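# Swap reels between scanner glass and stacks

## Task

Take the reel that is lying on the scanner's glass and set it on the pile of reels that face label-down, keeping whichever face was up still up. Then take the topmost reel from the stack of label-up reels and lay it flat on the glass with its label facing down. Finish with both grippers released.

## Robot and tools

Robot: two arms, left_arm and right_arm, each with a two-finger parallel gripper and a wrist camera (cam_left_wrist, cam_right_wrist, both 504x504). Bases in the scene frame: left_arm at (+0.024, +0.278, 0) m, right_arm at (+0.003, -0.375, 0) m, each turned slightly about z. The scene frame has its origin on the tabletop midway between the arms, +z up, +x out over the table, and left_arm on the +y side. The arm names do not tell you which side of an image something is on.

Gripper frame: fingers point along the gripper's +z, and they close and open along its y axis. The reported end_effector_position is the point between the finger pads, roughly 1 cm short of the tips.

Command row: every moving command uses one row of 14 numbers covering both arms, each in [-1, 1]: dx, dy, dz, rx, ry, rz, opening for left_arm, then the same seven for right_arm. Always send all 14, even when one arm is idle. dx..rz are an offset, not a pose: a displacement in that gripper's own axes, counted from its measured pose at the start of the command (for the first command of a call, from the last pose a result reported). Scale: 1.0 equals 0.6 m of travel or 180 degrees of turn; rx, ry, rz form a single rotation vector. Opening is absolute, not an offset: +1 is fully open (0.094 m), -1 is closed.

execute_actions(actions): a list of actions run one after another. Each action is a table of up to 15 rows; each row lasts one control step (1/30 s), and if fewer than 15 rows are given the last one is held for the remaining steps. Every row is measured from the action's start pose, not from the row before. An empty list just returns the current state and images.

move(target, speed, blocking): target is one 14-number row as above, offsets from the pose in the latest result that shows one. Each gripper travels in a straight line toward its target, all paths finishing together, lasting 0.5 to 10 s (longer paths are cut off at 10 s). speed is the path top speed in m/s, 0.002 to 0.5, default 0.25; turning is capped at twice that in rad/s. Openings are sent at the start. Paths ignore obstacles and the other arm. Grippers trail the path, may wander from it and can exceed speed, most of all with a nearly straight arm. With blocking=false you get a result after 0.5 s while motion continues; then use wait(0) to check, or stop, before sending more rows or moves. The result adds a "move:" line: done, off_target, moving, held or fault, plus limits; paced means the sent pose was clipped, held means a safety check blocked steps (afterwards the arm may jump faster than speed). Each gripper's distance from its target is listed.

wait(seconds): 0 to 10; arms keep their last command; a running move continues and the wait returns early if it ends. stop(): brakes a running move; it needs room, more when fast; fingers keep moving. zoom_image(camera, region): closer look at part of a camera's latest image; region is [x0, y0, x1, y1] in pixels, origin top-left, at most 504 by 504. read_manual(section): only licence text, no motion. finished_scene(scene): ends the current scene given its number; irreversible; do it only when the goal is met and stable.

Results: a state line per arm gives gripper position (m) and quat_wxyz in the scene frame; reported positions can be off, more at long reach. "Hand target" lines show where the controller is currently driving each gripper. grip_measured is the finger opening on the command scale; the last Joint positions entry is the opening in metres. Readings may be off by about 1 mm per gripper. A "pose unreachable" line means the clearance check altered or blocked that arm's command. FAULT or OVER-TEMPERATURE FAULT lines mean an arm stopped. Camera calibration lines (K, distortion, T_world_to_cam) let you project scene points into images; they carry small errors.

Motion behaviour: each control step clips the commanded pose to within 70 mm and 16 degrees of the measured pose, so large offsets need several actions; after an action the arm continues at most to its last clipped pose. Position wins over orientation when both cannot be met. Arms tend to finish a centimetre or more low, and zero offsets let them sag further; to hold an arm, send the correction back to its wanted pose in the first call of a reply and zeros afterwards, aiming higher if it still droops. Elbows never go fully straight. Joint limits (rad): waist -2.618 to 3.054, shoulder 0 to 3.142, elbow 0 to 3.142, wrist pitch -1.571 to 1.571, wrist yaw -1.571 to 1.571, wrist roll -2.094 to 2.094.

Gripping: to hold something, command an opening below grip_measured; about 0.03 below is firm, less is gentler. Pad force tops out near 50 to 62 N and is weaker on very thin parts; first contact can spike.

Avoid: knocking or placing anything off the table (fails the task), letting the arms collide or press on each other, dropping or slamming reels, fast contacts and targets set deep past a surface (both press hard). Objects may get brief tugs or nudges, so grip securely. Holding loads heats motors: MOTOR HOT appears at 75 °C, 90 °C stops that arm for 10 s, 100 °C makes it go limp and fall. Keep the reel flat, preserve its orientation on the label-down pile, flip the label-up reel before setting it label-down on the glass, then open both grippers and back away.

Each tool is called by a JSON object that holds its "method" and its "body", one argument or row to a line.

## Session

{"method": "execute_actions", "body": {
  "actions": []
}}

Scene clock: 0.00 s.
left_arm: end_effector_position=(+0.4730, +0.3279, +0.3458) grip_measured=+1.000 end_effector_quat_wxyz=(+0.460, -0.223, +0.650, -0.562) | right_arm: end_effector_position=(+0.2796, -0.3546, +0.3392) grip_measured=+1.000 end_effector_quat_wxyz=(+0.453, -0.247, +0.726, -0.454)
Joint positions: left_arm=[ 0.295  1.549  1.094  0.556  0.997 -1.301  0.094] | right_arm=[ 0.85   0.871  0.945 -0.481  1.107 -0.747  0.094]
Joint velocities: left_arm=[-0.017 -0.027 -0.037  0.11   0.007 -0.095  0.   ] | right_arm=[ 0.007  0.007 -0.022 -0.051 -0.007 -0.007  0.   ]
Joint torques (N m, as the arm reports them, + toward a larger angle): no reading
Hand target (left_arm): +0.471, +0.327, +0.354; +0.469, -0.215, +0.649, -0.560
Hand target (right_arm): +0.278, -0.356, +0.342; +0.456, -0.241, +0.727, -0.454

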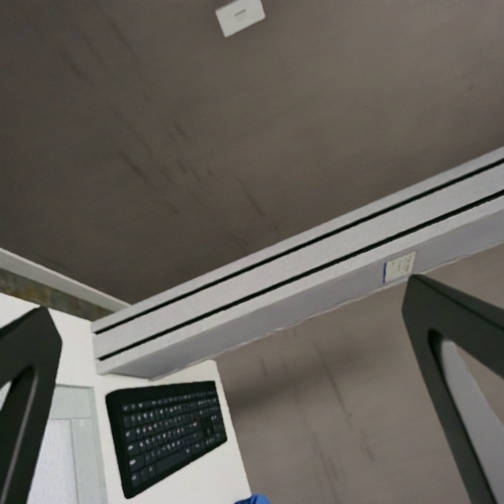

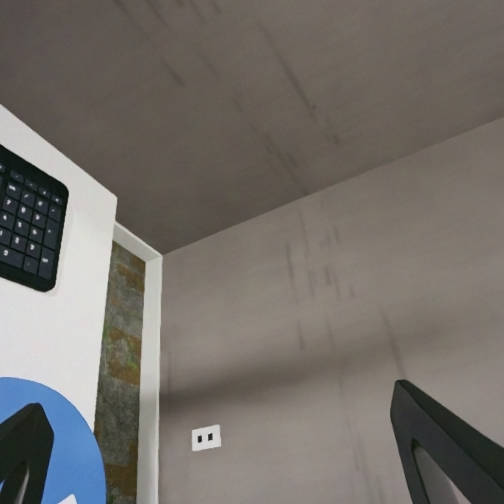

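{"method": "move", "body": {
  "target": [0.31,-0.123,-0.133,-0.404,-0.493,-0.571,1,0,0,0,-0.393,-0.394,-0.63,1],
  "speed": 0.4
}}

Scene clock: 26.47 s.
left_arm: end_effector_position=(+0.3032, +0.1972, +0.3513) grip_measured=+1.000 end_effector_quat_wxyz=(+0.059, +0.783, -0.530, +0.321) | right_arm: end_effector_position=(+0.2817, -0.3538, +0.3477) grip_measured=+1.000 end_effector_quat_wxyz=(-0.027, +0.863, -0.393, +0.316)
Joint positions: left_arm=[-0.175  1.428  1.942 -1.565  0.435 -2.094  0.094] | right_arm=[ 0.474  1.367  1.883 -1.545  0.371 -2.087  0.094]
Joint velocities: left_arm=[ 0.012 -0.002  0.007  0.051 -0.037 -0.11   0.   ] | right_arm=[ 0.022  0.002 -0.002 -0.007 -0.11  -0.022  0.   ]
Joint torques (N m, as the arm reports them, + toward a larger angle): left_arm=[ 0.74 -2.96  4.36  1.03  0.29 -0.1 ] | right_arm=[ 0.68 -2.44  5.47  0.83  0.25  0.  ]
Hand target (left_arm): +0.300, +0.197, +0.345; +0.077, +0.791, -0.523, +0.309
Hand target (right_arm): +0.280, -0.354, +0.339; -0.009, +0.871, -0.387, +0.302
Off the commanded pose (left_arm): 0.007 m, 77 deg; orientation clipped at the last step of the last action.
Off the commanded pose (right_arm): 0.009 m, 61 deg; orientation clipped at the last step of the last action.
joint sent to its limit (left arm) — the command would take joint 4 (wrist pitch) past its lower limit and joint 6 (wrist roll) past its lower limit, so those joints were sent only as far as their limits.
joint sent to its limit (right arm) — the command would take joint 4 (wrist pitch) past its lower limit and joint 6 (wrist roll) past its lower limit, so those joints were sent only as far as their limits.
move: off_target (left_arm, right_arm); limits=paced
camera_calibration (this result's frames):
cam_left_wrist: T_world_to_cam=[[0.839842, 0.419422, 0.344602, -0.456323], [-0.14096, -0.444541, 0.884598, -0.157813], [0.524209, -0.791498, -0.314223, 0.206751], [0, 0, 0, 1]] pos_world=[0.252613, 0.28488, 0.361817]
cam_right_wrist: T_world_to_cam=[[0.638943, 0.674145, 0.370514, -0.0819062], [0.126996, -0.567485, 0.813531, -0.476707], [0.758699, -0.472746, -0.448204, -0.121365], [0, 0, 0, 1]] pos_world=[0.204953, -0.272682, 0.363767]

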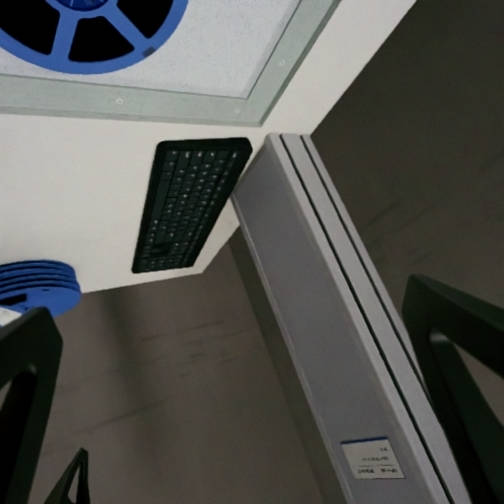

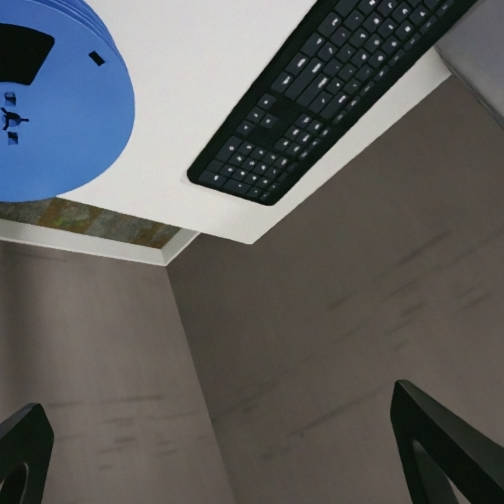

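{"method": "move", "body": {
  "target": [-0.094,0.041,0.131,-0.244,-0.045,0.595,1,-0.087,0.049,0.133,-0.255,0.022,0.697,1],
  "speed": 0.4
}}

Scene clock: 44.40 s.
left_arm: end_effector_position=(+0.3089, +0.1984, +0.2566) grip_measured=+1.000 end_effector_quat_wxyz=(+0.112, -0.014, +0.993, -0.039) | right_arm: end_effector_position=(+0.2850, -0.3531, +0.2569) grip_measured=+1.000 end_effector_quat_wxyz=(+0.127, -0.009, +0.992, -0.000)
Joint positions: left_arm=[-0.419  1.547  1.783 -1.569  0.013 -0.297  0.094] | right_arm=[ 0.254  1.482  1.718 -1.554  0.019  0.065  0.094]
Joint velocities: left_arm=[ 0.007  0.002  0.007  0.007 -0.066  0.022  0.   ] | right_arm=[ 0.002 -0.002  0.007  0.037 -0.11  -0.051  0.   ]
Joint torques (N m, as the arm reports them, + toward a larger angle): left_arm=[-0.61 -4.57  5.17  0.61 -0.12  0.07] | right_arm=[-0.51 -4.28  5.47  0.49 -0.05  0.09]
Hand target (left_arm): +0.304, +0.199, +0.251; +0.098, -0.004, +0.995, -0.027
Hand target (right_arm): +0.282, -0.354, +0.247; +0.103, -0.001, +0.995, +0.003
Off the commanded pose (left_arm): 0.008 m, 14 deg.
Off the commanded pose (right_arm): 0.010 m, 15 deg.
joint sent to its limit (left arm) — the command would take joint 4 (wrist pitch) past its lower limit, so that joint was sent only as far as its limit.
joint sent to its limit (right arm) — the command would take joint 4 (wrist pitch) past its lower limit, so that joint was sent only as far as its limit.
move: off_target (left_arm, right_arm); limits=paced
camera_calibration (this result's frames):
cam_left_wrist: T_world_to_cam=[[-0.0571179, -0.987379, 0.147715, 0.177714], [-0.926112, 0.107664, 0.361558, 0.194445], [-0.372899, -0.116149, -0.920574, 0.473742], [0, 0, 0, 1]] pos_world=[0.366887, 0.209561, 0.33956]
cam_right_wrist: T_world_to_cam=[[-0.0382918, -0.997503, 0.0593376, -0.368136], [-0.972881, 0.0507705, 0.225663, 0.279887], [-0.228113, -0.0490873, -0.972397, 0.401241], [0, 0, 0, 1]] pos_world=[0.349728, -0.361731, 0.34885]

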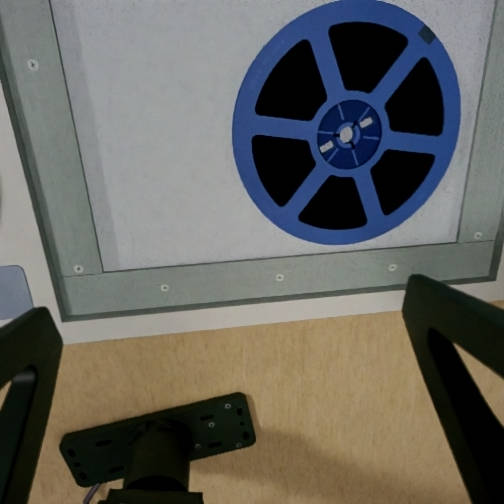

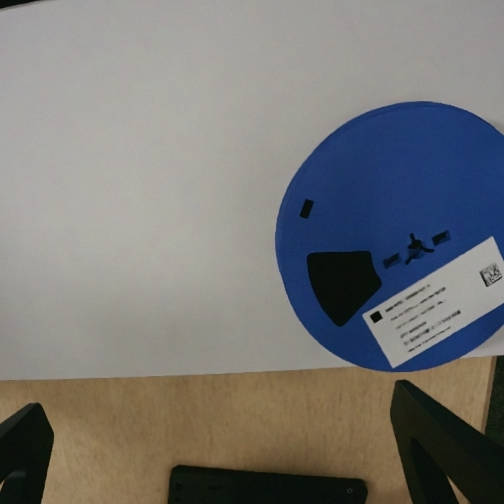

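{"method": "zoom_image", "body": {
  "camera": "cam_left_wrist",
  "region": [220,0,480,260]
}}

{"method": "move", "body": {
  "target": [0,-0.3,-0.1,0.12,0,0,1,0,-0.15,-0.05,0.12,0,0,1],
  "speed": 0.4
}}

Region (220, 0, 480, 260) of cam_left_wrist's 504x504 image, scaled by 1.938, with more detail than that image has.

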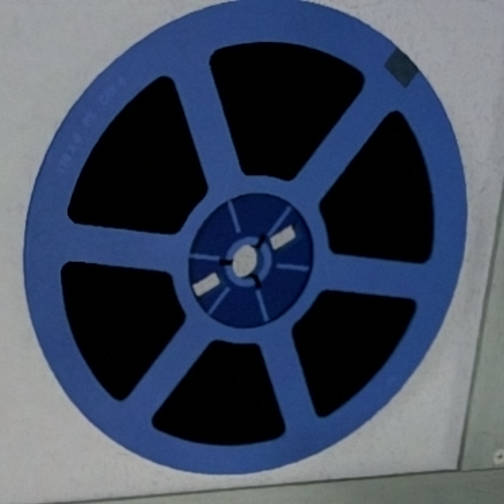

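Scene clock: 66.17 s.
left_arm: end_effector_position=(+0.2981, +0.0264, +0.3187) grip_measured=+1.000 end_effector_quat_wxyz=(+0.113, +0.011, +0.970, -0.215) | right_arm: end_effector_position=(+0.2839, -0.4380, +0.2719) grip_measured=+1.000 end_effector_quat_wxyz=(+0.127, +0.006, +0.976, -0.178)
Joint positions: left_arm=[-0.797  1.766  2.222 -1.579  0.208 -0.671  0.094] | right_arm=[ 0.161  1.482  1.734 -1.555  0.355 -0.044  0.094]
Joint velocities: left_arm=[-0.007 -0.012  0.012  0.051 -0.066 -0.081  0.   ] | right_arm=[-0.002  0.002  0.002  0.007  0.037 -0.007  0.   ]
Joint torques (N m, as the arm reports them, + toward a larger angle): left_arm=[-0.09 -6.7   8.77  1.09  0.17 -0.11] | right_arm=[-0.55 -7.64  9.46  0.52  0.31 -0.01]
Hand target (left_arm): +0.297, +0.024, +0.326; +0.115, +0.009, +0.967, -0.226
Hand target (right_arm): +0.279, -0.443, +0.286; +0.143, +0.013, +0.972, -0.187
Off the commanded pose (left_arm): 0.011 m, 1 deg.
Off the commanded pose (right_arm): 0.016 m, 1 deg.
joint sent to its limit (left arm) — the command would take joint 4 (wrist pitch) past its lower limit, so that joint was sent only as far as its limit.
joint sent to its limit (right arm) — the command would take joint 4 (wrist pitch) past its lower limit, so that joint was sent only as far as its limit.
move: off_target (left_arm, right_arm)
camera_calibration (this result's frames):
cam_left_wrist: T_world_to_cam=[[-0.143472, -0.86919, 0.473206, -0.0830958], [-0.9123, 0.30148, 0.277161, 0.198218], [-0.383568, -0.391941, -0.836216, 0.490472], [0, 0, 0, 1]] pos_world=[0.357042, 0.0602513, 0.394524]
cam_right_wrist: T_world_to_cam=[[-0.112131, -0.910451, 0.398128, -0.486779], [-0.965002, 0.195353, 0.174951, 0.354682], [-0.23706, -0.364577, -0.900492, 0.256227], [0, 0, 0, 1]] pos_world=[0.348427, -0.419062, 0.362479]

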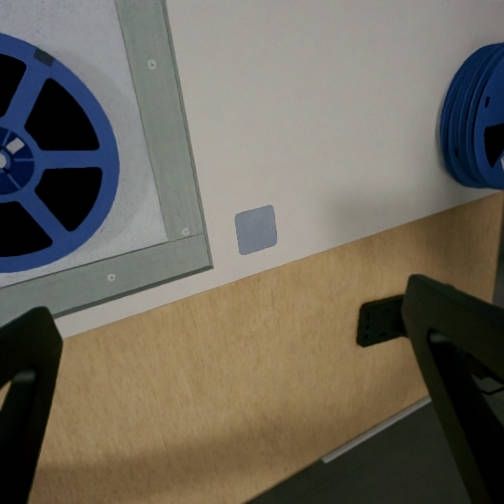

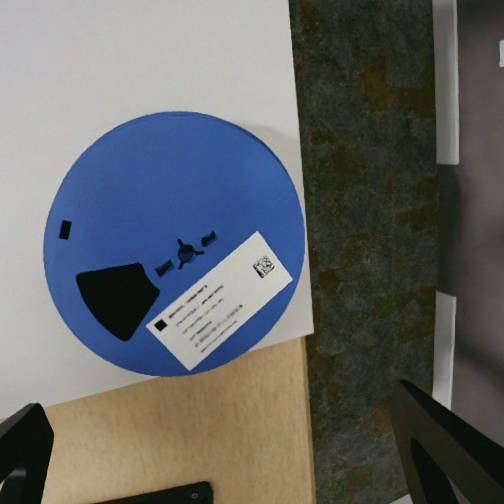

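{"method": "move", "body": {
  "target": [0.017,0.51,-0.09,-0.139,0.073,-0.007,1,0,0,0,0,0,0,1],
  "speed": 0.4
}}

Scene clock: 84.23 s.
left_arm: end_effector_position=(+0.3025, +0.3235, +0.2420) grip_measured=+1.000 end_effector_quat_wxyz=(+0.089, -0.011, +0.996, +0.003) | right_arm: end_effector_position=(+0.2839, -0.4383, +0.2720) grip_measured=+1.000 end_effector_quat_wxyz=(+0.127, +0.005, +0.976, -0.179)
Joint positions: left_arm=[ 0.022  1.53   1.715 -1.579  0.023  0.148  0.094] | right_arm=[ 0.161  1.482  1.734 -1.555  0.357 -0.046  0.094]
Joint velocities: left_arm=[-0.012 -0.002 -0.002  0.007 -0.051  0.022  0.   ] | right_arm=[ 0.012 -0.012 -0.022  0.007  0.007  0.066  0.   ]
Joint torques (N m, as the arm reports them, + toward a larger angle): left_arm=[-0.19 -4.62  6.    0.6  -0.13  0.06] | right_arm=[ 0.06 -5.68  6.94  0.61  0.16  0.02]
Hand target (left_arm): +0.301, +0.324, +0.239; +0.081, -0.004, +0.997, +0.008
Hand target (right_arm): +0.284, -0.438, +0.272; +0.127, +0.006, +0.976, -0.178
Off the commanded pose (left_arm): 0.007 m, 10 deg.
Off the commanded pose (right_arm): 0.000 m, 0 deg.
joint sent to its limit (left arm) — the command would take joint 4 (wrist pitch) past its lower limit, so that joint was sent only as far as its limit.
move: off_target (left_arm)
camera_calibration (this result's frames):
cam_left_wrist: T_world_to_cam=[[-0.0499828, -0.996445, 0.067812, 0.323068], [-0.908119, 0.0736036, 0.412193, 0.173665], [-0.415719, -0.0409787, -0.90857, 0.458159], [0, 0, 0, 1]] pos_world=[0.364322, 0.327912, 0.322778]
cam_right_wrist: T_world_to_cam=[[-0.111115, -0.909665, 0.400203, -0.487626], [-0.965077, 0.194896, 0.17505, 0.354485], [-0.237235, -0.366776, -0.899553, 0.255036], [0, 0, 0, 1]] pos_world=[0.348426, -0.419123, 0.362516]

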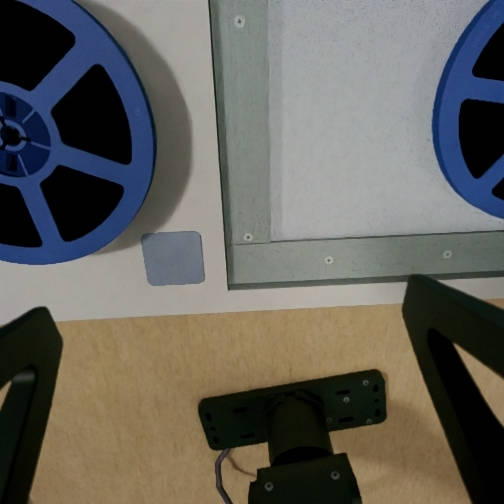

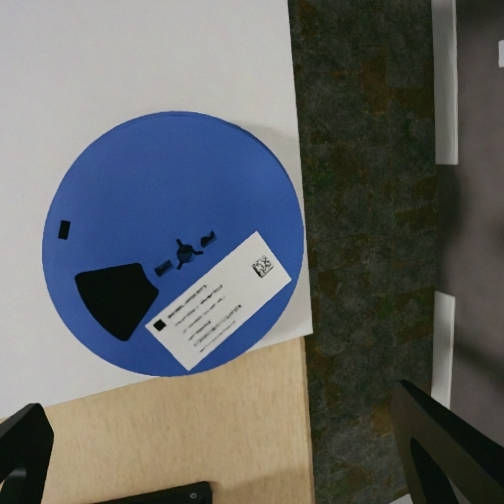

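{"method": "move", "body": {
  "target": [-0.015,-0.387,0.205,0,0.057,-0.167,1,0,0,0,0,0,0,1],
  "speed": 0.4
}}

Scene clock: 114.40 s.
left_arm: end_effector_position=(+0.3279, +0.1005, +0.1070) grip_measured=+1.000 end_effector_quat_wxyz=(-0.026, -0.265, +0.964, -0.001) | right_arm: end_effector_position=(+0.2839, -0.4383, +0.2720) grip_measured=+1.000 end_effector_quat_wxyz=(+0.127, +0.005, +0.976, -0.179)
Joint positions: left_arm=[-0.663  1.917  1.629 -1.32   0.038 -1.048  0.094] | right_arm=[ 0.161  1.482  1.734 -1.555  0.357 -0.046  0.094]
Joint velocities: left_arm=[-0.012  0.002  0.007  0.022 -0.066  0.022  0.   ] | right_arm=[-0.002  0.002  0.007 -0.022 -0.066 -0.051  0.   ]
Joint torques (N m, as the arm reports them, + toward a larger angle): left_arm=[-0.12 -9.81  9.48  0.34 -0.09 -0.13] | right_arm=[ 0.06 -5.67  6.94  0.62  0.18  0.  ]
Hand target (left_arm): +0.337, +0.097, +0.118; -0.006, -0.270, +0.963, -0.016
Hand target (right_arm): +0.284, -0.438, +0.272; +0.127, +0.005, +0.976, -0.179
Off the commanded pose (left_arm): 0.020 m, 4 deg.
Off the commanded pose (right_arm): 0.000 m, 0 deg.
move: off_target (left_arm)
camera_calibration (this result's frames):
cam_left_wrist: T_world_to_cam=[[0.46273, -0.883458, 0.0733669, -0.0687452], [-0.722666, -0.327985, 0.608424, 0.227347], [-0.513453, -0.334556, -0.790214, 0.385814], [0, 0, 0, 1]] pos_world=[0.394204, 0.142909, 0.171596]
cam_right_wrist: T_world_to_cam=[[-0.111115, -0.909665, 0.400203, -0.487626], [-0.965077, 0.194896, 0.17505, 0.354485], [-0.237235, -0.366776, -0.899553, 0.255036], [0, 0, 0, 1]] pos_world=[0.348426, -0.419123, 0.362516]

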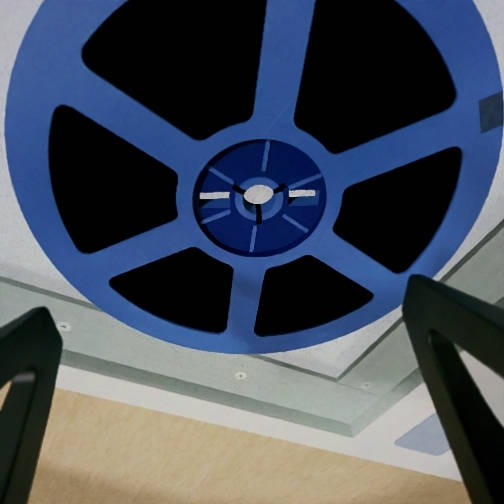

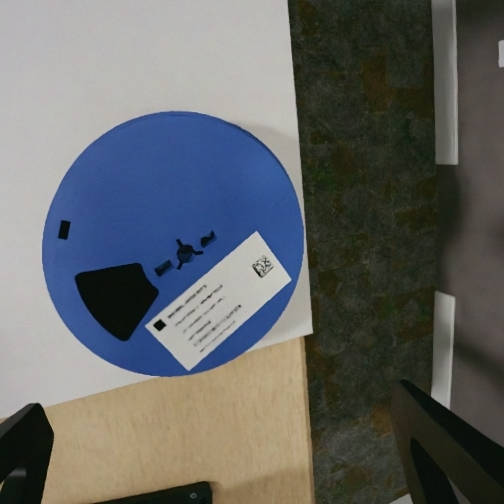

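{"method": "move", "body": {
  "target": [0,-0.01,0.085,0,-0.016,0,1,0,0,0,0,0,0,1],
  "speed": 0.15
}}

{"method": "move", "body": {
  "target": [0,0,0.03,0,0,0,1,0,0,0,0,0,0,1],
  "speed": 0.02
}}

Scene clock: 127.30 s.
left_arm: end_effector_position=(+0.3288, +0.0950, +0.0578) grip_measured=+1.000 end_effector_quat_wxyz=(-0.010, -0.264, +0.965, +0.002) | right_arm: end_effector_position=(+0.2839, -0.4383, +0.2720) grip_measured=+1.000 end_effector_quat_wxyz=(+0.127, +0.005, +0.976, -0.179)
Joint positions: left_arm=[-0.688  1.939  1.464 -1.113  0.011 -1.071  0.094] | right_arm=[ 0.161  1.482  1.734 -1.555  0.357 -0.046  0.094]
Joint velocities: left_arm=[ 0.012 -0.002 -0.007  0.022 -0.037 -0.007  0.   ] | right_arm=[-0.017 -0.002  0.002  0.037  0.007  0.022  0.   ]
Joint torques (N m, as the arm reports them, + toward a larger angle): left_arm=[-0.49 -9.1   5.55  0.39 -0.2  -0.12] | right_arm=[ 0.04 -5.7   6.91  0.62  0.19  0.02]
Hand target (left_arm): +0.329, +0.095, +0.056; -0.002, -0.265, +0.964, +0.006
Hand target (right_arm): +0.284, -0.438, +0.272; +0.127, +0.005, +0.976, -0.179
Off the commanded pose (left_arm): 0.002 m, 1 deg.
Off the commanded pose (right_arm): 0.000 m, 0 deg.
move: done
camera_calibration (this result's frames):
cam_left_wrist: T_world_to_cam=[[0.457532, -0.886081, 0.0743261, -0.0685192], [-0.741466, -0.334046, 0.58193, 0.264454], [-0.490809, -0.321362, -0.809835, 0.33799], [0, 0, 0, 1]] pos_world=[0.393322, 0.136244, 0.124915]
cam_right_wrist: T_world_to_cam=[[-0.111115, -0.909665, 0.400203, -0.487626], [-0.965077, 0.194896, 0.17505, 0.354485], [-0.237235, -0.366776, -0.899553, 0.255036], [0, 0, 0, 1]] pos_world=[0.348426, -0.419123, 0.362516]

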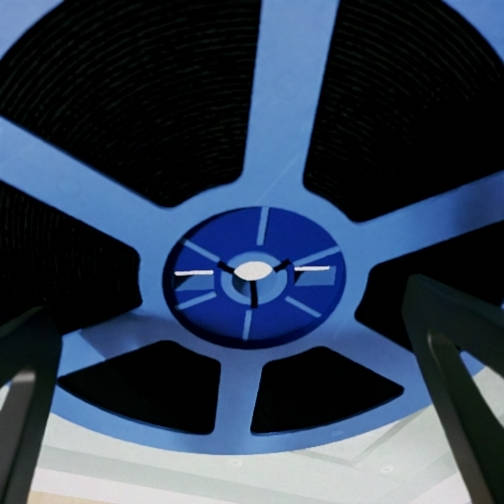

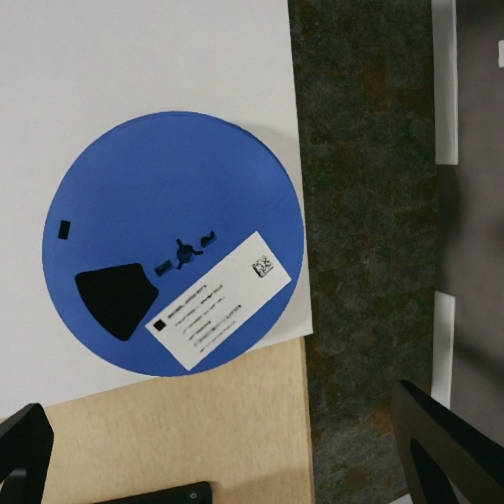

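Scene clock: 128.43 s.
left_arm: end_effector_position=(+0.3303, +0.0941, +0.0508) grip_measured=+1.000 end_effector_quat_wxyz=(-0.005, -0.264, +0.965, -0.003) | right_arm: end_effector_position=(+0.2839, -0.4383, +0.2720) grip_measured=+1.000 end_effector_quat_wxyz=(+0.127, +0.005, +0.976, -0.179)
Joint positions: left_arm=[-0.688  1.939  1.435 -1.07   0.011 -1.071  0.094] | right_arm=[ 0.161  1.482  1.734 -1.555  0.357 -0.046  0.094]
Joint velocities: left_arm=[-0.007 -0.007  0.007  0.007  0.007 -0.007  0.   ] | right_arm=[ 0.012 -0.007  0.002 -0.11   0.037 -0.022  0.   ]
Joint torques (N m, as the arm reports them, + toward a larger angle): left_arm=[ 0.04 -7.68  4.53  0.5  -0.03 -0.02] | right_arm=[ 0.06 -5.67  6.89  0.63  0.18  0.02]
Hand target (left_arm): +0.329, +0.095, +0.040; -0.010, -0.264, +0.965, +0.002
Hand target (right_arm): +0.284, -0.438, +0.272; +0.127, +0.005, +0.976, -0.179
Off the commanded pose (left_arm): 0.011 m, 1 deg.
Off the commanded pose (right_arm): 0.000 m, 0 deg.
move: off_target (left_arm)
camera_calibration (this result's frames):
cam_left_wrist: T_world_to_cam=[[0.456559, -0.885501, 0.0862693, -0.0697994], [-0.748481, -0.329864, 0.575297, 0.271612], [-0.480969, -0.327228, -0.813383, 0.330222], [0, 0, 0, 1]] pos_world=[0.39399, 0.135845, 0.118361]
cam_right_wrist: T_world_to_cam=[[-0.111115, -0.909665, 0.400203, -0.487626], [-0.965077, 0.194896, 0.17505, 0.354485], [-0.237235, -0.366776, -0.899553, 0.255036], [0, 0, 0, 1]] pos_world=[0.348426, -0.419123, 0.362516]

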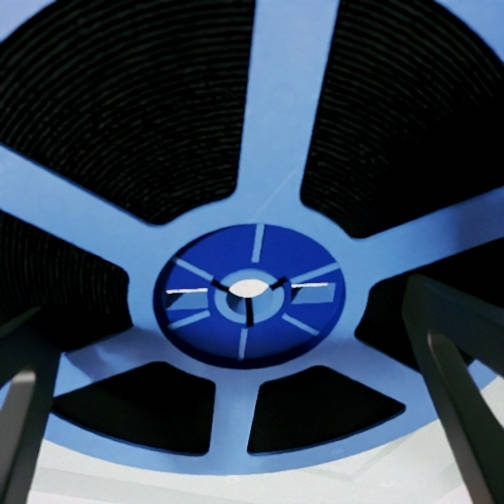

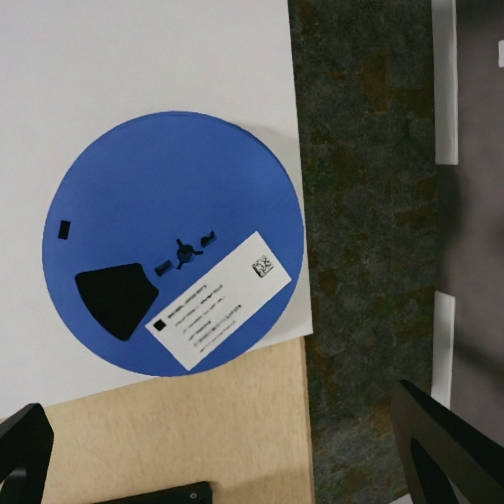

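{"method": "move", "body": {
  "target": [-0.009,0.003,-0.012,0,0,0,-0.35,0,0,0,0,0,0,1],
  "speed": 0.05
}}

{"method": "move", "body": {
  "target": [0,0,0.035,0,0,0,-0.35,0,0,0,0,0,0,1],
  "speed": 0.02
}}

Scene clock: 140.90 s.
left_arm: end_effector_position=(+0.3316, +0.0929, +0.0505) grip_measured=+0.266 end_effector_quat_wxyz=(-0.004, -0.263, +0.965, -0.006) | right_arm: end_effector_position=(+0.2839, -0.4383, +0.2720) grip_measured=+1.000 end_effector_quat_wxyz=(+0.127, +0.005, +0.976, -0.179)
Joint positions: left_arm=[-0.687  1.94   1.435 -1.063  0.015 -1.068  0.059] | right_arm=[ 0.161  1.482  1.734 -1.555  0.357 -0.046  0.094]
Joint velocities: left_arm=[ 0.002 -0.007  0.002 -0.051 -0.022  0.007 -0.001] | right_arm=[-0.027  0.007  0.002 -0.037 -0.066  0.007  0.   ]
Joint torques (N m, as the arm reports them, + toward a larger angle): left_arm=[ 1.03 -9.28  9.02 -0.06 -0.06  0.11] | right_arm=[ 0.07 -5.64  6.92  0.63  0.18  0.03]
Hand target (left_arm): +0.334, +0.098, +0.058; -0.005, -0.264, +0.965, -0.003
Hand target (right_arm): +0.284, -0.438, +0.272; +0.127, +0.005, +0.976, -0.179
Off the commanded pose (left_arm): 0.010 m, 0 deg.
Off the commanded pose (right_arm): 0.000 m, 0 deg.
move: done
camera_calibration (this result's frames):
cam_left_wrist: T_world_to_cam=[[0.454523, -0.885805, 0.0935881, -0.0711027], [-0.751316, -0.32482, 0.574471, 0.272875], [-0.47847, -0.331425, -0.813157, 0.329819], [0, 0, 0, 1]] pos_world=[0.395141, 0.134962, 0.118091]
cam_right_wrist: T_world_to_cam=[[-0.111115, -0.909665, 0.400203, -0.487626], [-0.965077, 0.194896, 0.17505, 0.354485], [-0.237235, -0.366776, -0.899553, 0.255036], [0, 0, 0, 1]] pos_world=[0.348426, -0.419123, 0.362516]

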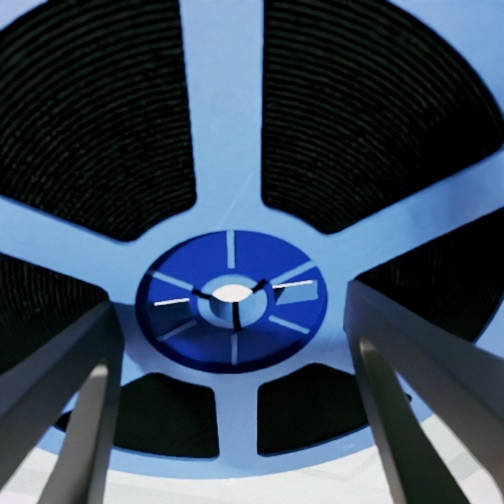

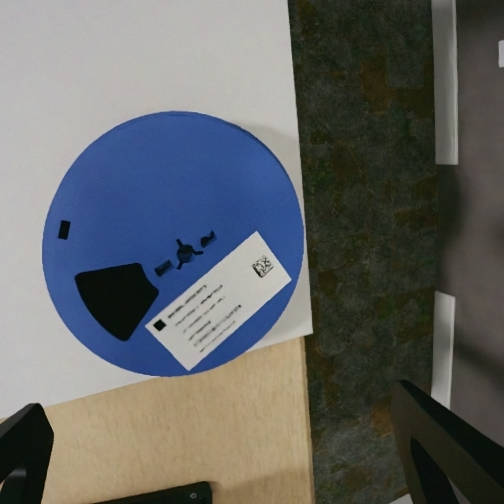

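Scene clock: 142.17 s.
left_arm: end_effector_position=(+0.3316, +0.0929, +0.0493) grip_measured=+0.266 end_effector_quat_wxyz=(-0.003, -0.262, +0.965, -0.008) | right_arm: end_effector_position=(+0.2839, -0.4383, +0.2720) grip_measured=+1.000 end_effector_quat_wxyz=(+0.127, +0.005, +0.976, -0.179)
Joint positions: left_arm=[-0.687  1.937  1.426 -1.052  0.015 -1.068  0.059] | right_arm=[ 0.161  1.482  1.734 -1.555  0.357 -0.046  0.094]
Joint velocities: left_arm=[-0.012 -0.012 -0.007  0.007 -0.037 -0.007 -0.   ] | right_arm=[ 0.012 -0.007 -0.002  0.022  0.051 -0.037  0.   ]
Joint torques (N m, as the arm reports them, + toward a larger angle): left_arm=[ 0.04 -6.99  2.16  0.99 -0.03 -0.03] | right_arm=[ 0.05 -5.66  6.92  0.63  0.18  0.01]
Hand target (left_arm): +0.331, +0.093, +0.030; -0.005, -0.263, +0.965, -0.006
Hand target (right_arm): +0.284, -0.438, +0.272; +0.127, +0.005, +0.976, -0.179
Off the commanded pose (left_arm): 0.020 m, 0 deg.
Off the commanded pose (right_arm): 0.000 m, 0 deg.
move: off_target (left_arm)
camera_calibration (this result's frames):
cam_left_wrist: T_world_to_cam=[[0.453471, -0.885927, 0.0974551, -0.0708042], [-0.753825, -0.322902, 0.57226, 0.274311], [-0.475513, -0.332967, -0.814261, 0.328064], [0, 0, 0, 1]] pos_world=[0.394889, 0.135083, 0.117052]
cam_right_wrist: T_world_to_cam=[[-0.111115, -0.909665, 0.400203, -0.487626], [-0.965077, 0.194896, 0.17505, 0.354485], [-0.237235, -0.366776, -0.899553, 0.255036], [0, 0, 0, 1]] pos_world=[0.348426, -0.419123, 0.362516]

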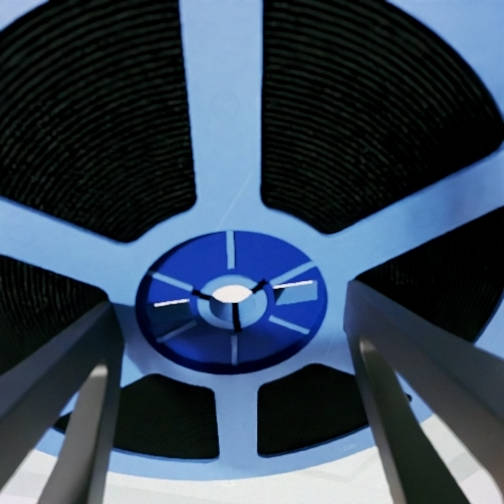

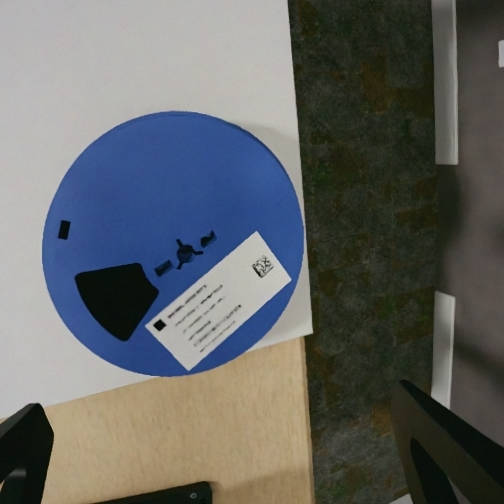

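{"method": "move", "body": {
  "target": [0,0,-0.1,0,0,0,0.2,0,0,0,0,0,0,1],
  "speed": 0.08
}}

Scene clock: 149.03 s.
left_arm: end_effector_position=(+0.3270, +0.0957, +0.0911) grip_measured=+0.266 end_effector_quat_wxyz=(-0.017, -0.262, +0.965, +0.007) | right_arm: end_effector_position=(+0.2839, -0.4383, +0.2720) grip_measured=+1.000 end_effector_quat_wxyz=(+0.127, +0.005, +0.976, -0.179)
Joint positions: left_arm=[-0.687  1.925  1.578 -1.257  0.015 -1.068  0.059] | right_arm=[ 0.161  1.482  1.734 -1.555  0.357 -0.046  0.094]
Joint velocities: left_arm=[ 0.002 -0.002 -0.002  0.007 -0.022 -0.037 -0.001] | right_arm=[-0.022  0.007 -0.007  0.022  0.081 -0.081  0.   ]
Joint torques (N m, as the arm reports them, + toward a larger angle): left_arm=[  0.   -11.25   9.85   0.02  -0.03  -0.03] | right_arm=[ 0.04 -5.73  6.92  0.63  0.17  0.02]
Hand target (left_arm): +0.330, +0.094, +0.109; -0.003, -0.262, +0.965, -0.008
Hand target (right_arm): +0.284, -0.438, +0.272; +0.127, +0.005, +0.976, -0.179
Off the commanded pose (left_arm): 0.019 m, 2 deg.
Off the commanded pose (right_arm): 0.000 m, 0 deg.
move: off_target (left_arm)
camera_calibration (this result's frames):
cam_left_wrist: T_world_to_cam=[[0.456285, -0.887602, 0.0629845, -0.0679185], [-0.733412, -0.33505, 0.59148, 0.240524], [-0.503896, -0.316077, -0.803856, 0.367498], [0, 0, 0, 1]] pos_world=[0.392574, 0.13646, 0.157428]
cam_right_wrist: T_world_to_cam=[[-0.111115, -0.909665, 0.400203, -0.487626], [-0.965077, 0.194896, 0.17505, 0.354485], [-0.237235, -0.366776, -0.899553, 0.255036], [0, 0, 0, 1]] pos_world=[0.348426, -0.419123, 0.362516]

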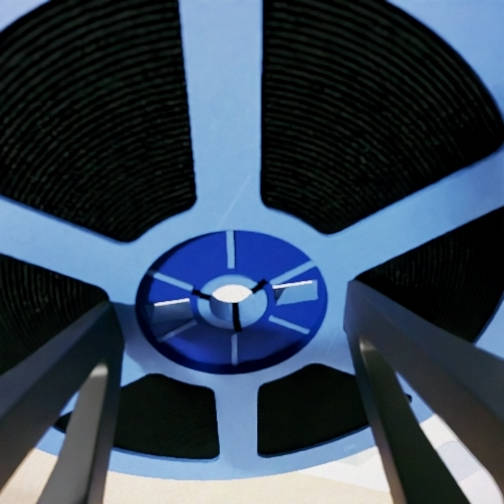

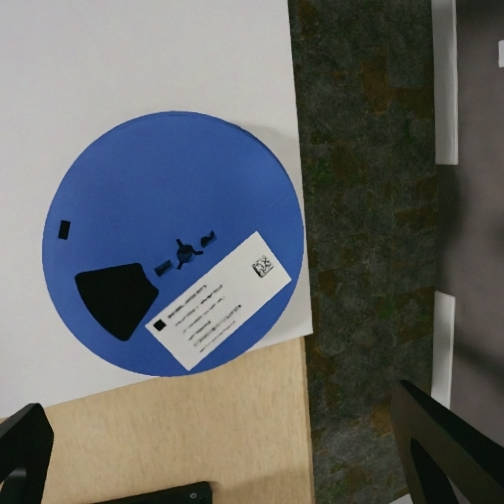

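{"method": "move", "body": {
  "target": [-0.317,0.51,-0.07,0,0,0,0.2,0,0,0,0,0,0,1],
  "speed": 0.2
}}

Scene clock: 156.53 s.
left_arm: end_effector_position=(+0.3386, +0.4527, +0.1289) grip_measured=+0.266 end_effector_quat_wxyz=(-0.017, -0.270, +0.963, -0.003) | right_arm: end_effector_position=(+0.2839, -0.4383, +0.2720) grip_measured=+1.000 end_effector_quat_wxyz=(+0.127, +0.005, +0.976, -0.179)
Joint positions: left_arm=[ 0.352  1.947  1.759 -1.417 -0.002 -0.045  0.059] | right_arm=[ 0.161  1.482  1.734 -1.555  0.357 -0.046  0.094]
Joint velocities: left_arm=[ 0.007 -0.007  0.012  0.051  0.037  0.007 -0.001] | right_arm=[-0.007  0.007  0.002 -0.007  0.037 -0.066  0.   ]
Joint torques (N m, as the arm reports them, + toward a larger angle): left_arm=[-0.15 -9.25  9.98  0.03 -0.07  0.08] | right_arm=[-0.02 -5.69  6.93  0.62  0.18  0.01]
Hand target (left_arm): +0.342, +0.453, +0.138; -0.010, -0.263, +0.965, -0.000
Hand target (right_arm): +0.284, -0.438, +0.272; +0.127, +0.005, +0.976, -0.179
Off the commanded pose (left_arm): 0.006 m, 1 deg.
Off the commanded pose (right_arm): 0.000 m, 0 deg.
move: done
camera_calibration (this result's frames):
cam_left_wrist: T_world_to_cam=[[0.470164, -0.87882, 0.0813687, 0.230157], [-0.730594, -0.335818, 0.594524, 0.345283], [-0.495155, -0.338971, -0.79995, 0.523518], [0, 0, 0, 1]] pos_world=[0.403272, 0.495676, 0.194782]
cam_right_wrist: T_world_to_cam=[[-0.111115, -0.909665, 0.400203, -0.487626], [-0.965077, 0.194896, 0.17505, 0.354485], [-0.237235, -0.366776, -0.899553, 0.255036], [0, 0, 0, 1]] pos_world=[0.348426, -0.419123, 0.362516]

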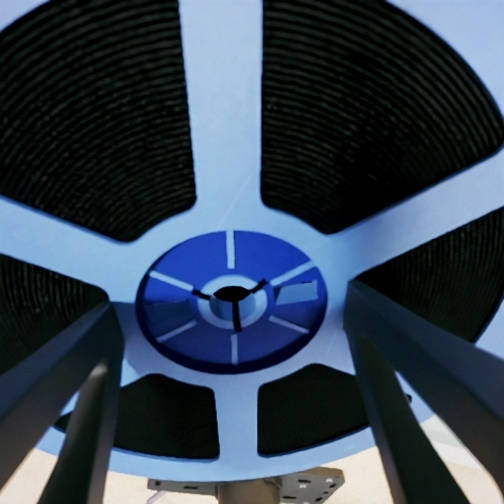

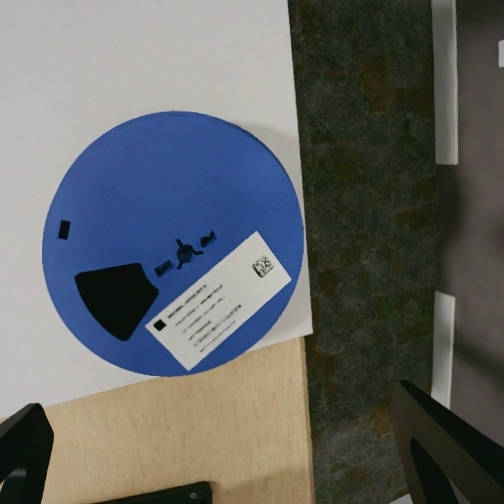

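{"method": "move", "body": {
  "target": [0.006,0.008,0.075,0,0,0,0.2,0,0,0,0,0,0,1],
  "speed": 0.04
}}

Scene clock: 161.97 s.
left_arm: end_effector_position=(+0.3307, +0.4490, +0.0858) grip_measured=+0.266 end_effector_quat_wxyz=(-0.030, -0.268, +0.963, -0.013) | right_arm: end_effector_position=(+0.2839, -0.4383, +0.2720) grip_measured=+1.000 end_effector_quat_wxyz=(+0.127, +0.005, +0.976, -0.179)
Joint positions: left_arm=[ 0.36   1.947  1.586 -1.273  0.011 -0.032  0.059] | right_arm=[ 0.161  1.482  1.734 -1.555  0.357 -0.046  0.094]
Joint velocities: left_arm=[ 0.007 -0.012 -0.012  0.007  0.066  0.051 -0.001] | right_arm=[-0.002 -0.007  0.007  0.037  0.037  0.037  0.   ]
Joint torques (N m, as the arm reports them, + toward a larger angle): left_arm=[ 0.56 -9.92  4.65  0.56 -0.16 -0.01] | right_arm=[ 0.02 -5.68  6.89  0.62  0.17  0.01]
Hand target (left_arm): +0.332, +0.455, +0.084; -0.017, -0.270, +0.963, -0.003
Hand target (right_arm): +0.284, -0.438, +0.272; +0.127, +0.005, +0.976, -0.179
Off the commanded pose (left_arm): 0.006 m, 2 deg.
Off the commanded pose (right_arm): 0.000 m, 0 deg.
move: done
camera_calibration (this result's frames):
cam_left_wrist: T_world_to_cam=[[0.468702, -0.87824, 0.0949412, 0.233198], [-0.720302, -0.317756, 0.616601, 0.350508], [-0.511355, -0.357388, -0.78153, 0.49589], [0, 0, 0, 1]] pos_world=[0.396747, 0.493405, 0.14929]
cam_right_wrist: T_world_to_cam=[[-0.111115, -0.909665, 0.400203, -0.487626], [-0.965077, 0.194896, 0.17505, 0.354485], [-0.237235, -0.366776, -0.899553, 0.255036], [0, 0, 0, 1]] pos_world=[0.348426, -0.419123, 0.362516]

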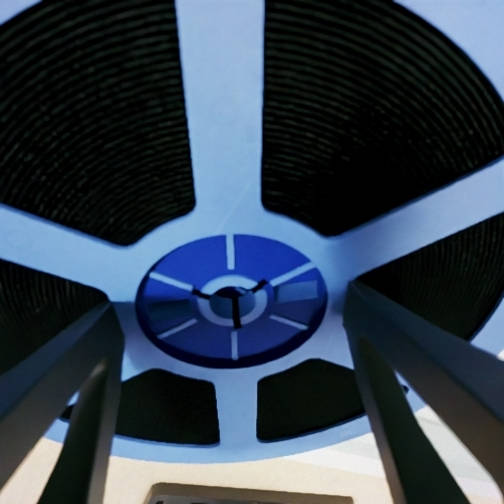

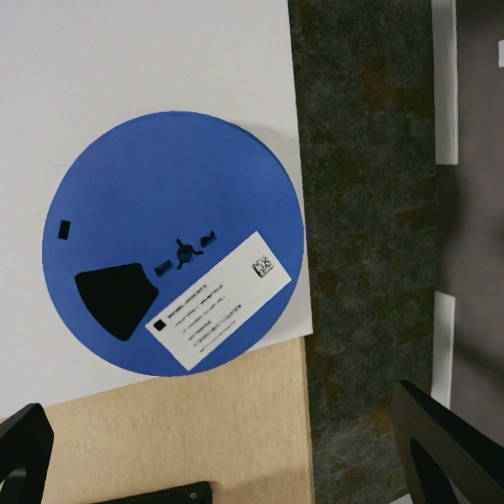

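Touching. Release and rise to inspect.

{"method": "execute_actions", "body": {
  "actions": [
    [[0,0,0,0,0,0,0.55,0,0,0,0,0,0,1]]
  ]
}}

{"method": "move", "body": {
  "target": [0,0,-0.35,0,0,0,0.55,0,0,0,0,0,0,1],
  "speed": 0.3
}}

Scene clock: 166.87 s.
left_arm: end_effector_position=(+0.3307, +0.4489, +0.0858) grip_measured=+0.548 end_effector_quat_wxyz=(-0.030, -0.268, +0.963, -0.013) | right_arm: end_effector_position=(+0.2839, -0.4383, +0.2720) grip_measured=+1.000 end_effector_quat_wxyz=(+0.127, +0.005, +0.976, -0.179)
Joint positions: left_arm=[ 0.36   1.947  1.586 -1.273  0.011 -0.032  0.073] | right_arm=[ 0.161  1.482  1.734 -1.555  0.357 -0.046  0.094]
Joint velocities: left_arm=[ 0.002  0.007  0.012  0.037  0.022  0.022 -0.   ] | right_arm=[-0.002 -0.012 -0.017 -0.066 -0.051  0.022  0.   ]
Joint torques (N m, as the arm reports them, + toward a larger angle): left_arm=[ 0.02 -9.03  6.64  0.16 -0.04 -0.03] | right_arm=[ 0.03 -5.69  6.94  0.63  0.18  0.03]
Hand target (left_arm): +0.331, +0.449, +0.086; -0.030, -0.268, +0.963, -0.013
Hand target (right_arm): +0.284, -0.438, +0.272; +0.127, +0.005, +0.976, -0.179
Off the commanded pose (left_arm): 0.000 m, 0 deg.
Off the commanded pose (right_arm): 0.000 m, 0 deg.
camera_calibration (this result's frames):
cam_left_wrist: T_world_to_cam=[[0.468705, -0.878197, 0.0953201, 0.233077], [-0.720409, -0.317569, 0.616572, 0.350466], [-0.511201, -0.35766, -0.781507, 0.495956], [0, 0, 0, 1]] pos_world=[0.396768, 0.493369, 0.149288]
cam_right_wrist: T_world_to_cam=[[-0.111115, -0.909665, 0.400203, -0.487626], [-0.965077, 0.194896, 0.17505, 0.354485], [-0.237235, -0.366776, -0.899553, 0.255036], [0, 0, 0, 1]] pos_world=[0.348426, -0.419123, 0.362516]

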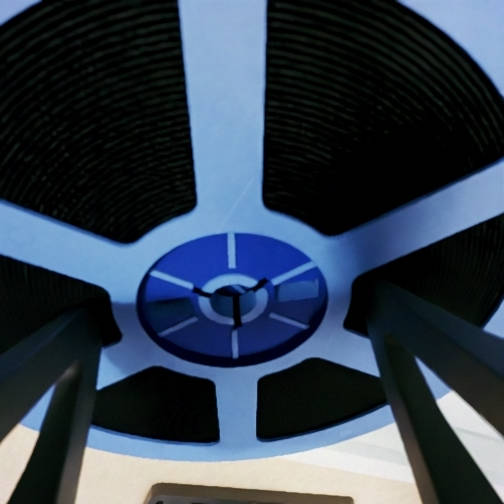

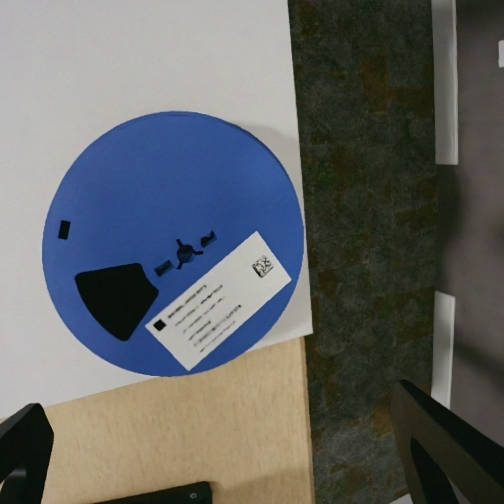

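Scene clock: 168.00 s.
left_arm: end_effector_position=(+0.3420, +0.4552, +0.2911) grip_measured=+0.548 end_effector_quat_wxyz=(+0.181, -0.262, +0.947, +0.038) | right_arm: end_effector_position=(+0.2839, -0.4383, +0.2720) grip_measured=+1.000 end_effector_quat_wxyz=(+0.127, +0.005, +0.976, -0.179)
Joint positions: left_arm=[ 0.36   1.751  2.119 -1.568  0.011 -0.032  0.073] | right_arm=[ 0.161  1.482  1.734 -1.555  0.357 -0.046  0.094]
Joint velocities: left_arm=[ 0.007  0.002  0.002 -0.051 -0.095 -0.095 -0.   ] | right_arm=[-0.007 -0.002 -0.002  0.022 -0.007 -0.007  0.   ]
Joint torques (N m, as the arm reports them, + toward a larger angle): left_arm=[-0.26 -6.68  7.89  0.85 -0.04 -0.04] | right_arm=[-0.01 -5.67  6.98  0.63  0.17  0.03]
Hand target (left_arm): +0.341, +0.453, +0.294; +0.180, -0.262, +0.948, +0.038
Hand target (right_arm): +0.284, -0.438, +0.272; +0.127, +0.005, +0.976, -0.179
Off the commanded pose (left_arm): 0.005 m, 25 deg; orientation clipped at the last step of the last action.
Off the commanded pose (right_arm): 0.000 m, 0 deg.
joint sent to its limit (left arm) — the command would take joint 4 (wrist pitch) past its lower limit, so that joint was sent only as far as its limit.
move: off_target (left_arm); limits=paced
camera_calibration (this result's frames):
cam_left_wrist: T_world_to_cam=[[0.435237, -0.896933, 0.0779738, 0.238792], [-0.883569, -0.40891, 0.22825, 0.444433], [-0.172841, -0.168238, -0.970475, 0.517479], [0, 0, 0, 1]] pos_world=[0.378198, 0.482973, 0.382139]
cam_right_wrist: T_world_to_cam=[[-0.111115, -0.909665, 0.400203, -0.487626], [-0.965077, 0.194896, 0.17505, 0.354485], [-0.237235, -0.366776, -0.899553, 0.255036], [0, 0, 0, 1]] pos_world=[0.348426, -0.419123, 0.362516]

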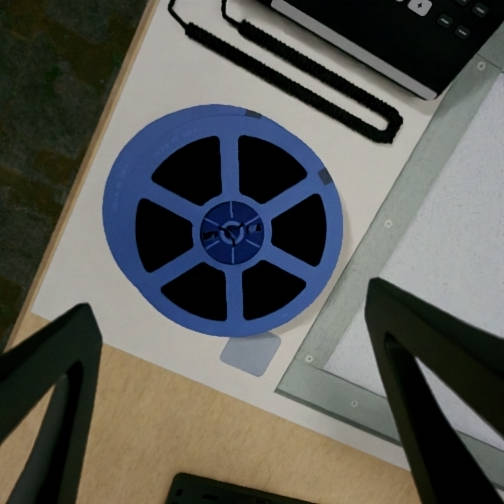

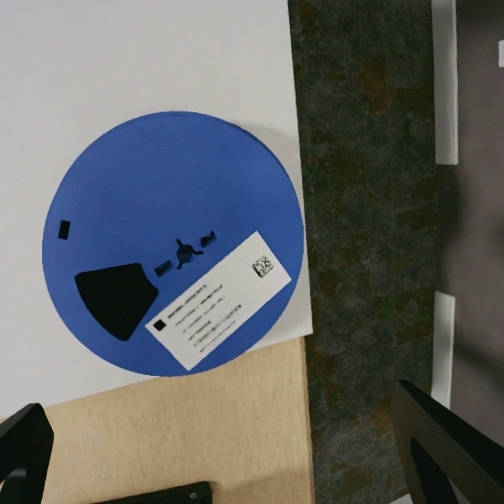

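{"method": "move", "body": {
  "target": [0.135,0.008,0.275,-0.007,0.119,0,0.55,0,0,0,0,0,0,1],
  "speed": 0.3
}}

{"method": "move", "body": {
  "target": [0,0,0.04,0,0,0,0.55,0,0,0,0,0,0,1],
  "speed": 0.03
}}

Scene clock: 182.23 s.
left_arm: end_effector_position=(+0.3273, +0.4470, +0.1040) grip_measured=+0.548 end_effector_quat_wxyz=(-0.015, -0.268, +0.963, -0.009) | right_arm: end_effector_position=(+0.2839, -0.4383, +0.2720) grip_measured=+1.000 end_effector_quat_wxyz=(+0.127, +0.005, +0.976, -0.179)
Joint positions: left_arm=[ 0.36   1.896  1.59  -1.299  0.011 -0.032  0.073] | right_arm=[ 0.161  1.482  1.734 -1.555  0.357 -0.046  0.094]
Joint velocities: left_arm=[-0.012  0.017  0.012  0.037  0.066  0.022  0.   ] | right_arm=[ 0.002 -0.007 -0.017  0.007 -0.037 -0.051  0.   ]
Joint torques (N m, as the arm reports them, + toward a larger angle): left_arm=[  0.35 -10.02   6.43   0.37  -0.14  -0.03] | right_arm=[ 0.03 -5.63  6.91  0.61  0.17  0.03]
Hand target (left_arm): +0.329, +0.452, +0.109; -0.001, -0.270, +0.963, -0.000
Hand target (right_arm): +0.284, -0.438, +0.272; +0.127, +0.005, +0.976, -0.179
Off the commanded pose (left_arm): 0.004 m, 2 deg.
Off the commanded pose (right_arm): 0.000 m, 0 deg.
move: done
camera_calibration (this result's frames):
cam_left_wrist: T_world_to_cam=[[0.466207, -0.879595, 0.0946739, 0.232774], [-0.736309, -0.32647, 0.592677, 0.347796], [-0.490408, -0.346019, -0.799857, 0.497596], [0, 0, 0, 1]] pos_world=[0.391589, 0.49047, 0.169837]
cam_right_wrist: T_world_to_cam=[[-0.111115, -0.909665, 0.400203, -0.487626], [-0.965077, 0.194896, 0.17505, 0.354485], [-0.237235, -0.366776, -0.899553, 0.255036], [0, 0, 0, 1]] pos_world=[0.348426, -0.419123, 0.362516]

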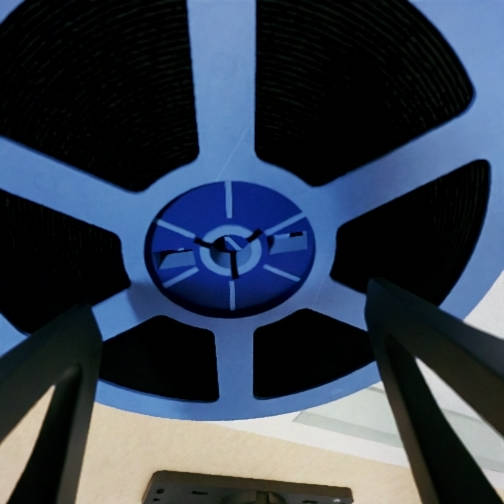

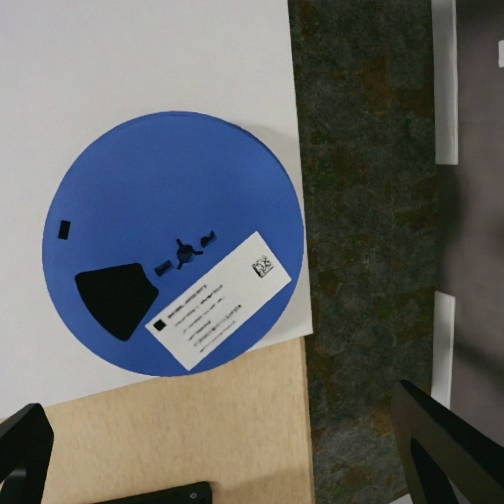

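Scene clock: 183.27 s.
left_arm: end_effector_position=(+0.3256, +0.4460, +0.0864) grip_measured=+0.548 end_effector_quat_wxyz=(-0.015, -0.268, +0.963, -0.009) | right_arm: end_effector_position=(+0.2839, -0.4383, +0.2720) grip_measured=+1.000 end_effector_quat_wxyz=(+0.127, +0.005, +0.976, -0.179)
Joint positions: left_arm=[ 0.36   1.896  1.52  -1.229  0.011 -0.032  0.073] | right_arm=[ 0.161  1.482  1.734 -1.555  0.357 -0.046  0.094]
Joint velocities: left_arm=[ 0.002 -0.002 -0.007 -0.007 -0.037  0.051 -0.   ] | right_arm=[-0.012  0.012 -0.007 -0.007 -0.037 -0.007  0.   ]
Joint torques (N m, as the arm reports them, + toward a larger angle): left_arm=[ 0.06 -7.94  5.2   0.46 -0.02 -0.02] | right_arm=[ 0.02 -5.72  6.93  0.63  0.18  0.01]
Hand target (left_arm): +0.327, +0.447, +0.080; -0.015, -0.268, +0.963, -0.009
Hand target (right_arm): +0.284, -0.438, +0.272; +0.127, +0.005, +0.976, -0.179
Off the commanded pose (left_arm): 0.006 m, 0 deg.
Off the commanded pose (right_arm): 0.000 m, 0 deg.
move: done
camera_calibration (this result's frames):
cam_left_wrist: T_world_to_cam=[[0.46627, -0.87956, 0.0946914, 0.234358], [-0.735915, -0.326249, 0.593289, 0.356371], [-0.49094, -0.346317, -0.799401, 0.482606], [0, 0, 0, 1]] pos_world=[0.389915, 0.489532, 0.152173]
cam_right_wrist: T_world_to_cam=[[-0.111115, -0.909665, 0.400203, -0.487626], [-0.965077, 0.194896, 0.17505, 0.354485], [-0.237235, -0.366776, -0.899553, 0.255036], [0, 0, 0, 1]] pos_world=[0.348426, -0.419123, 0.362516]

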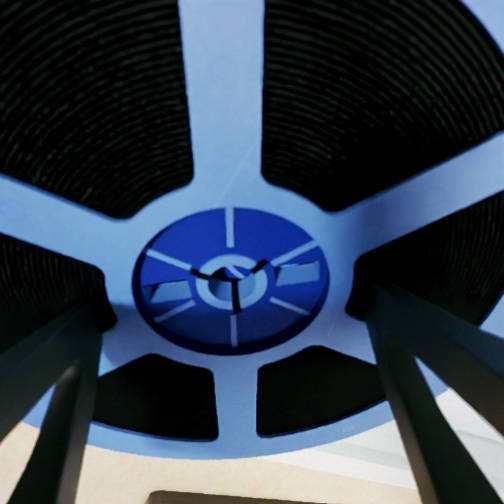

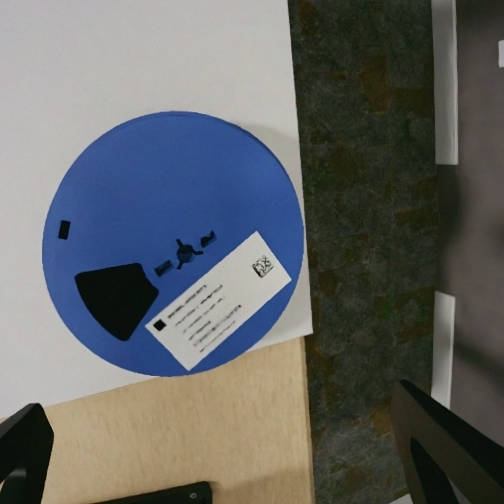

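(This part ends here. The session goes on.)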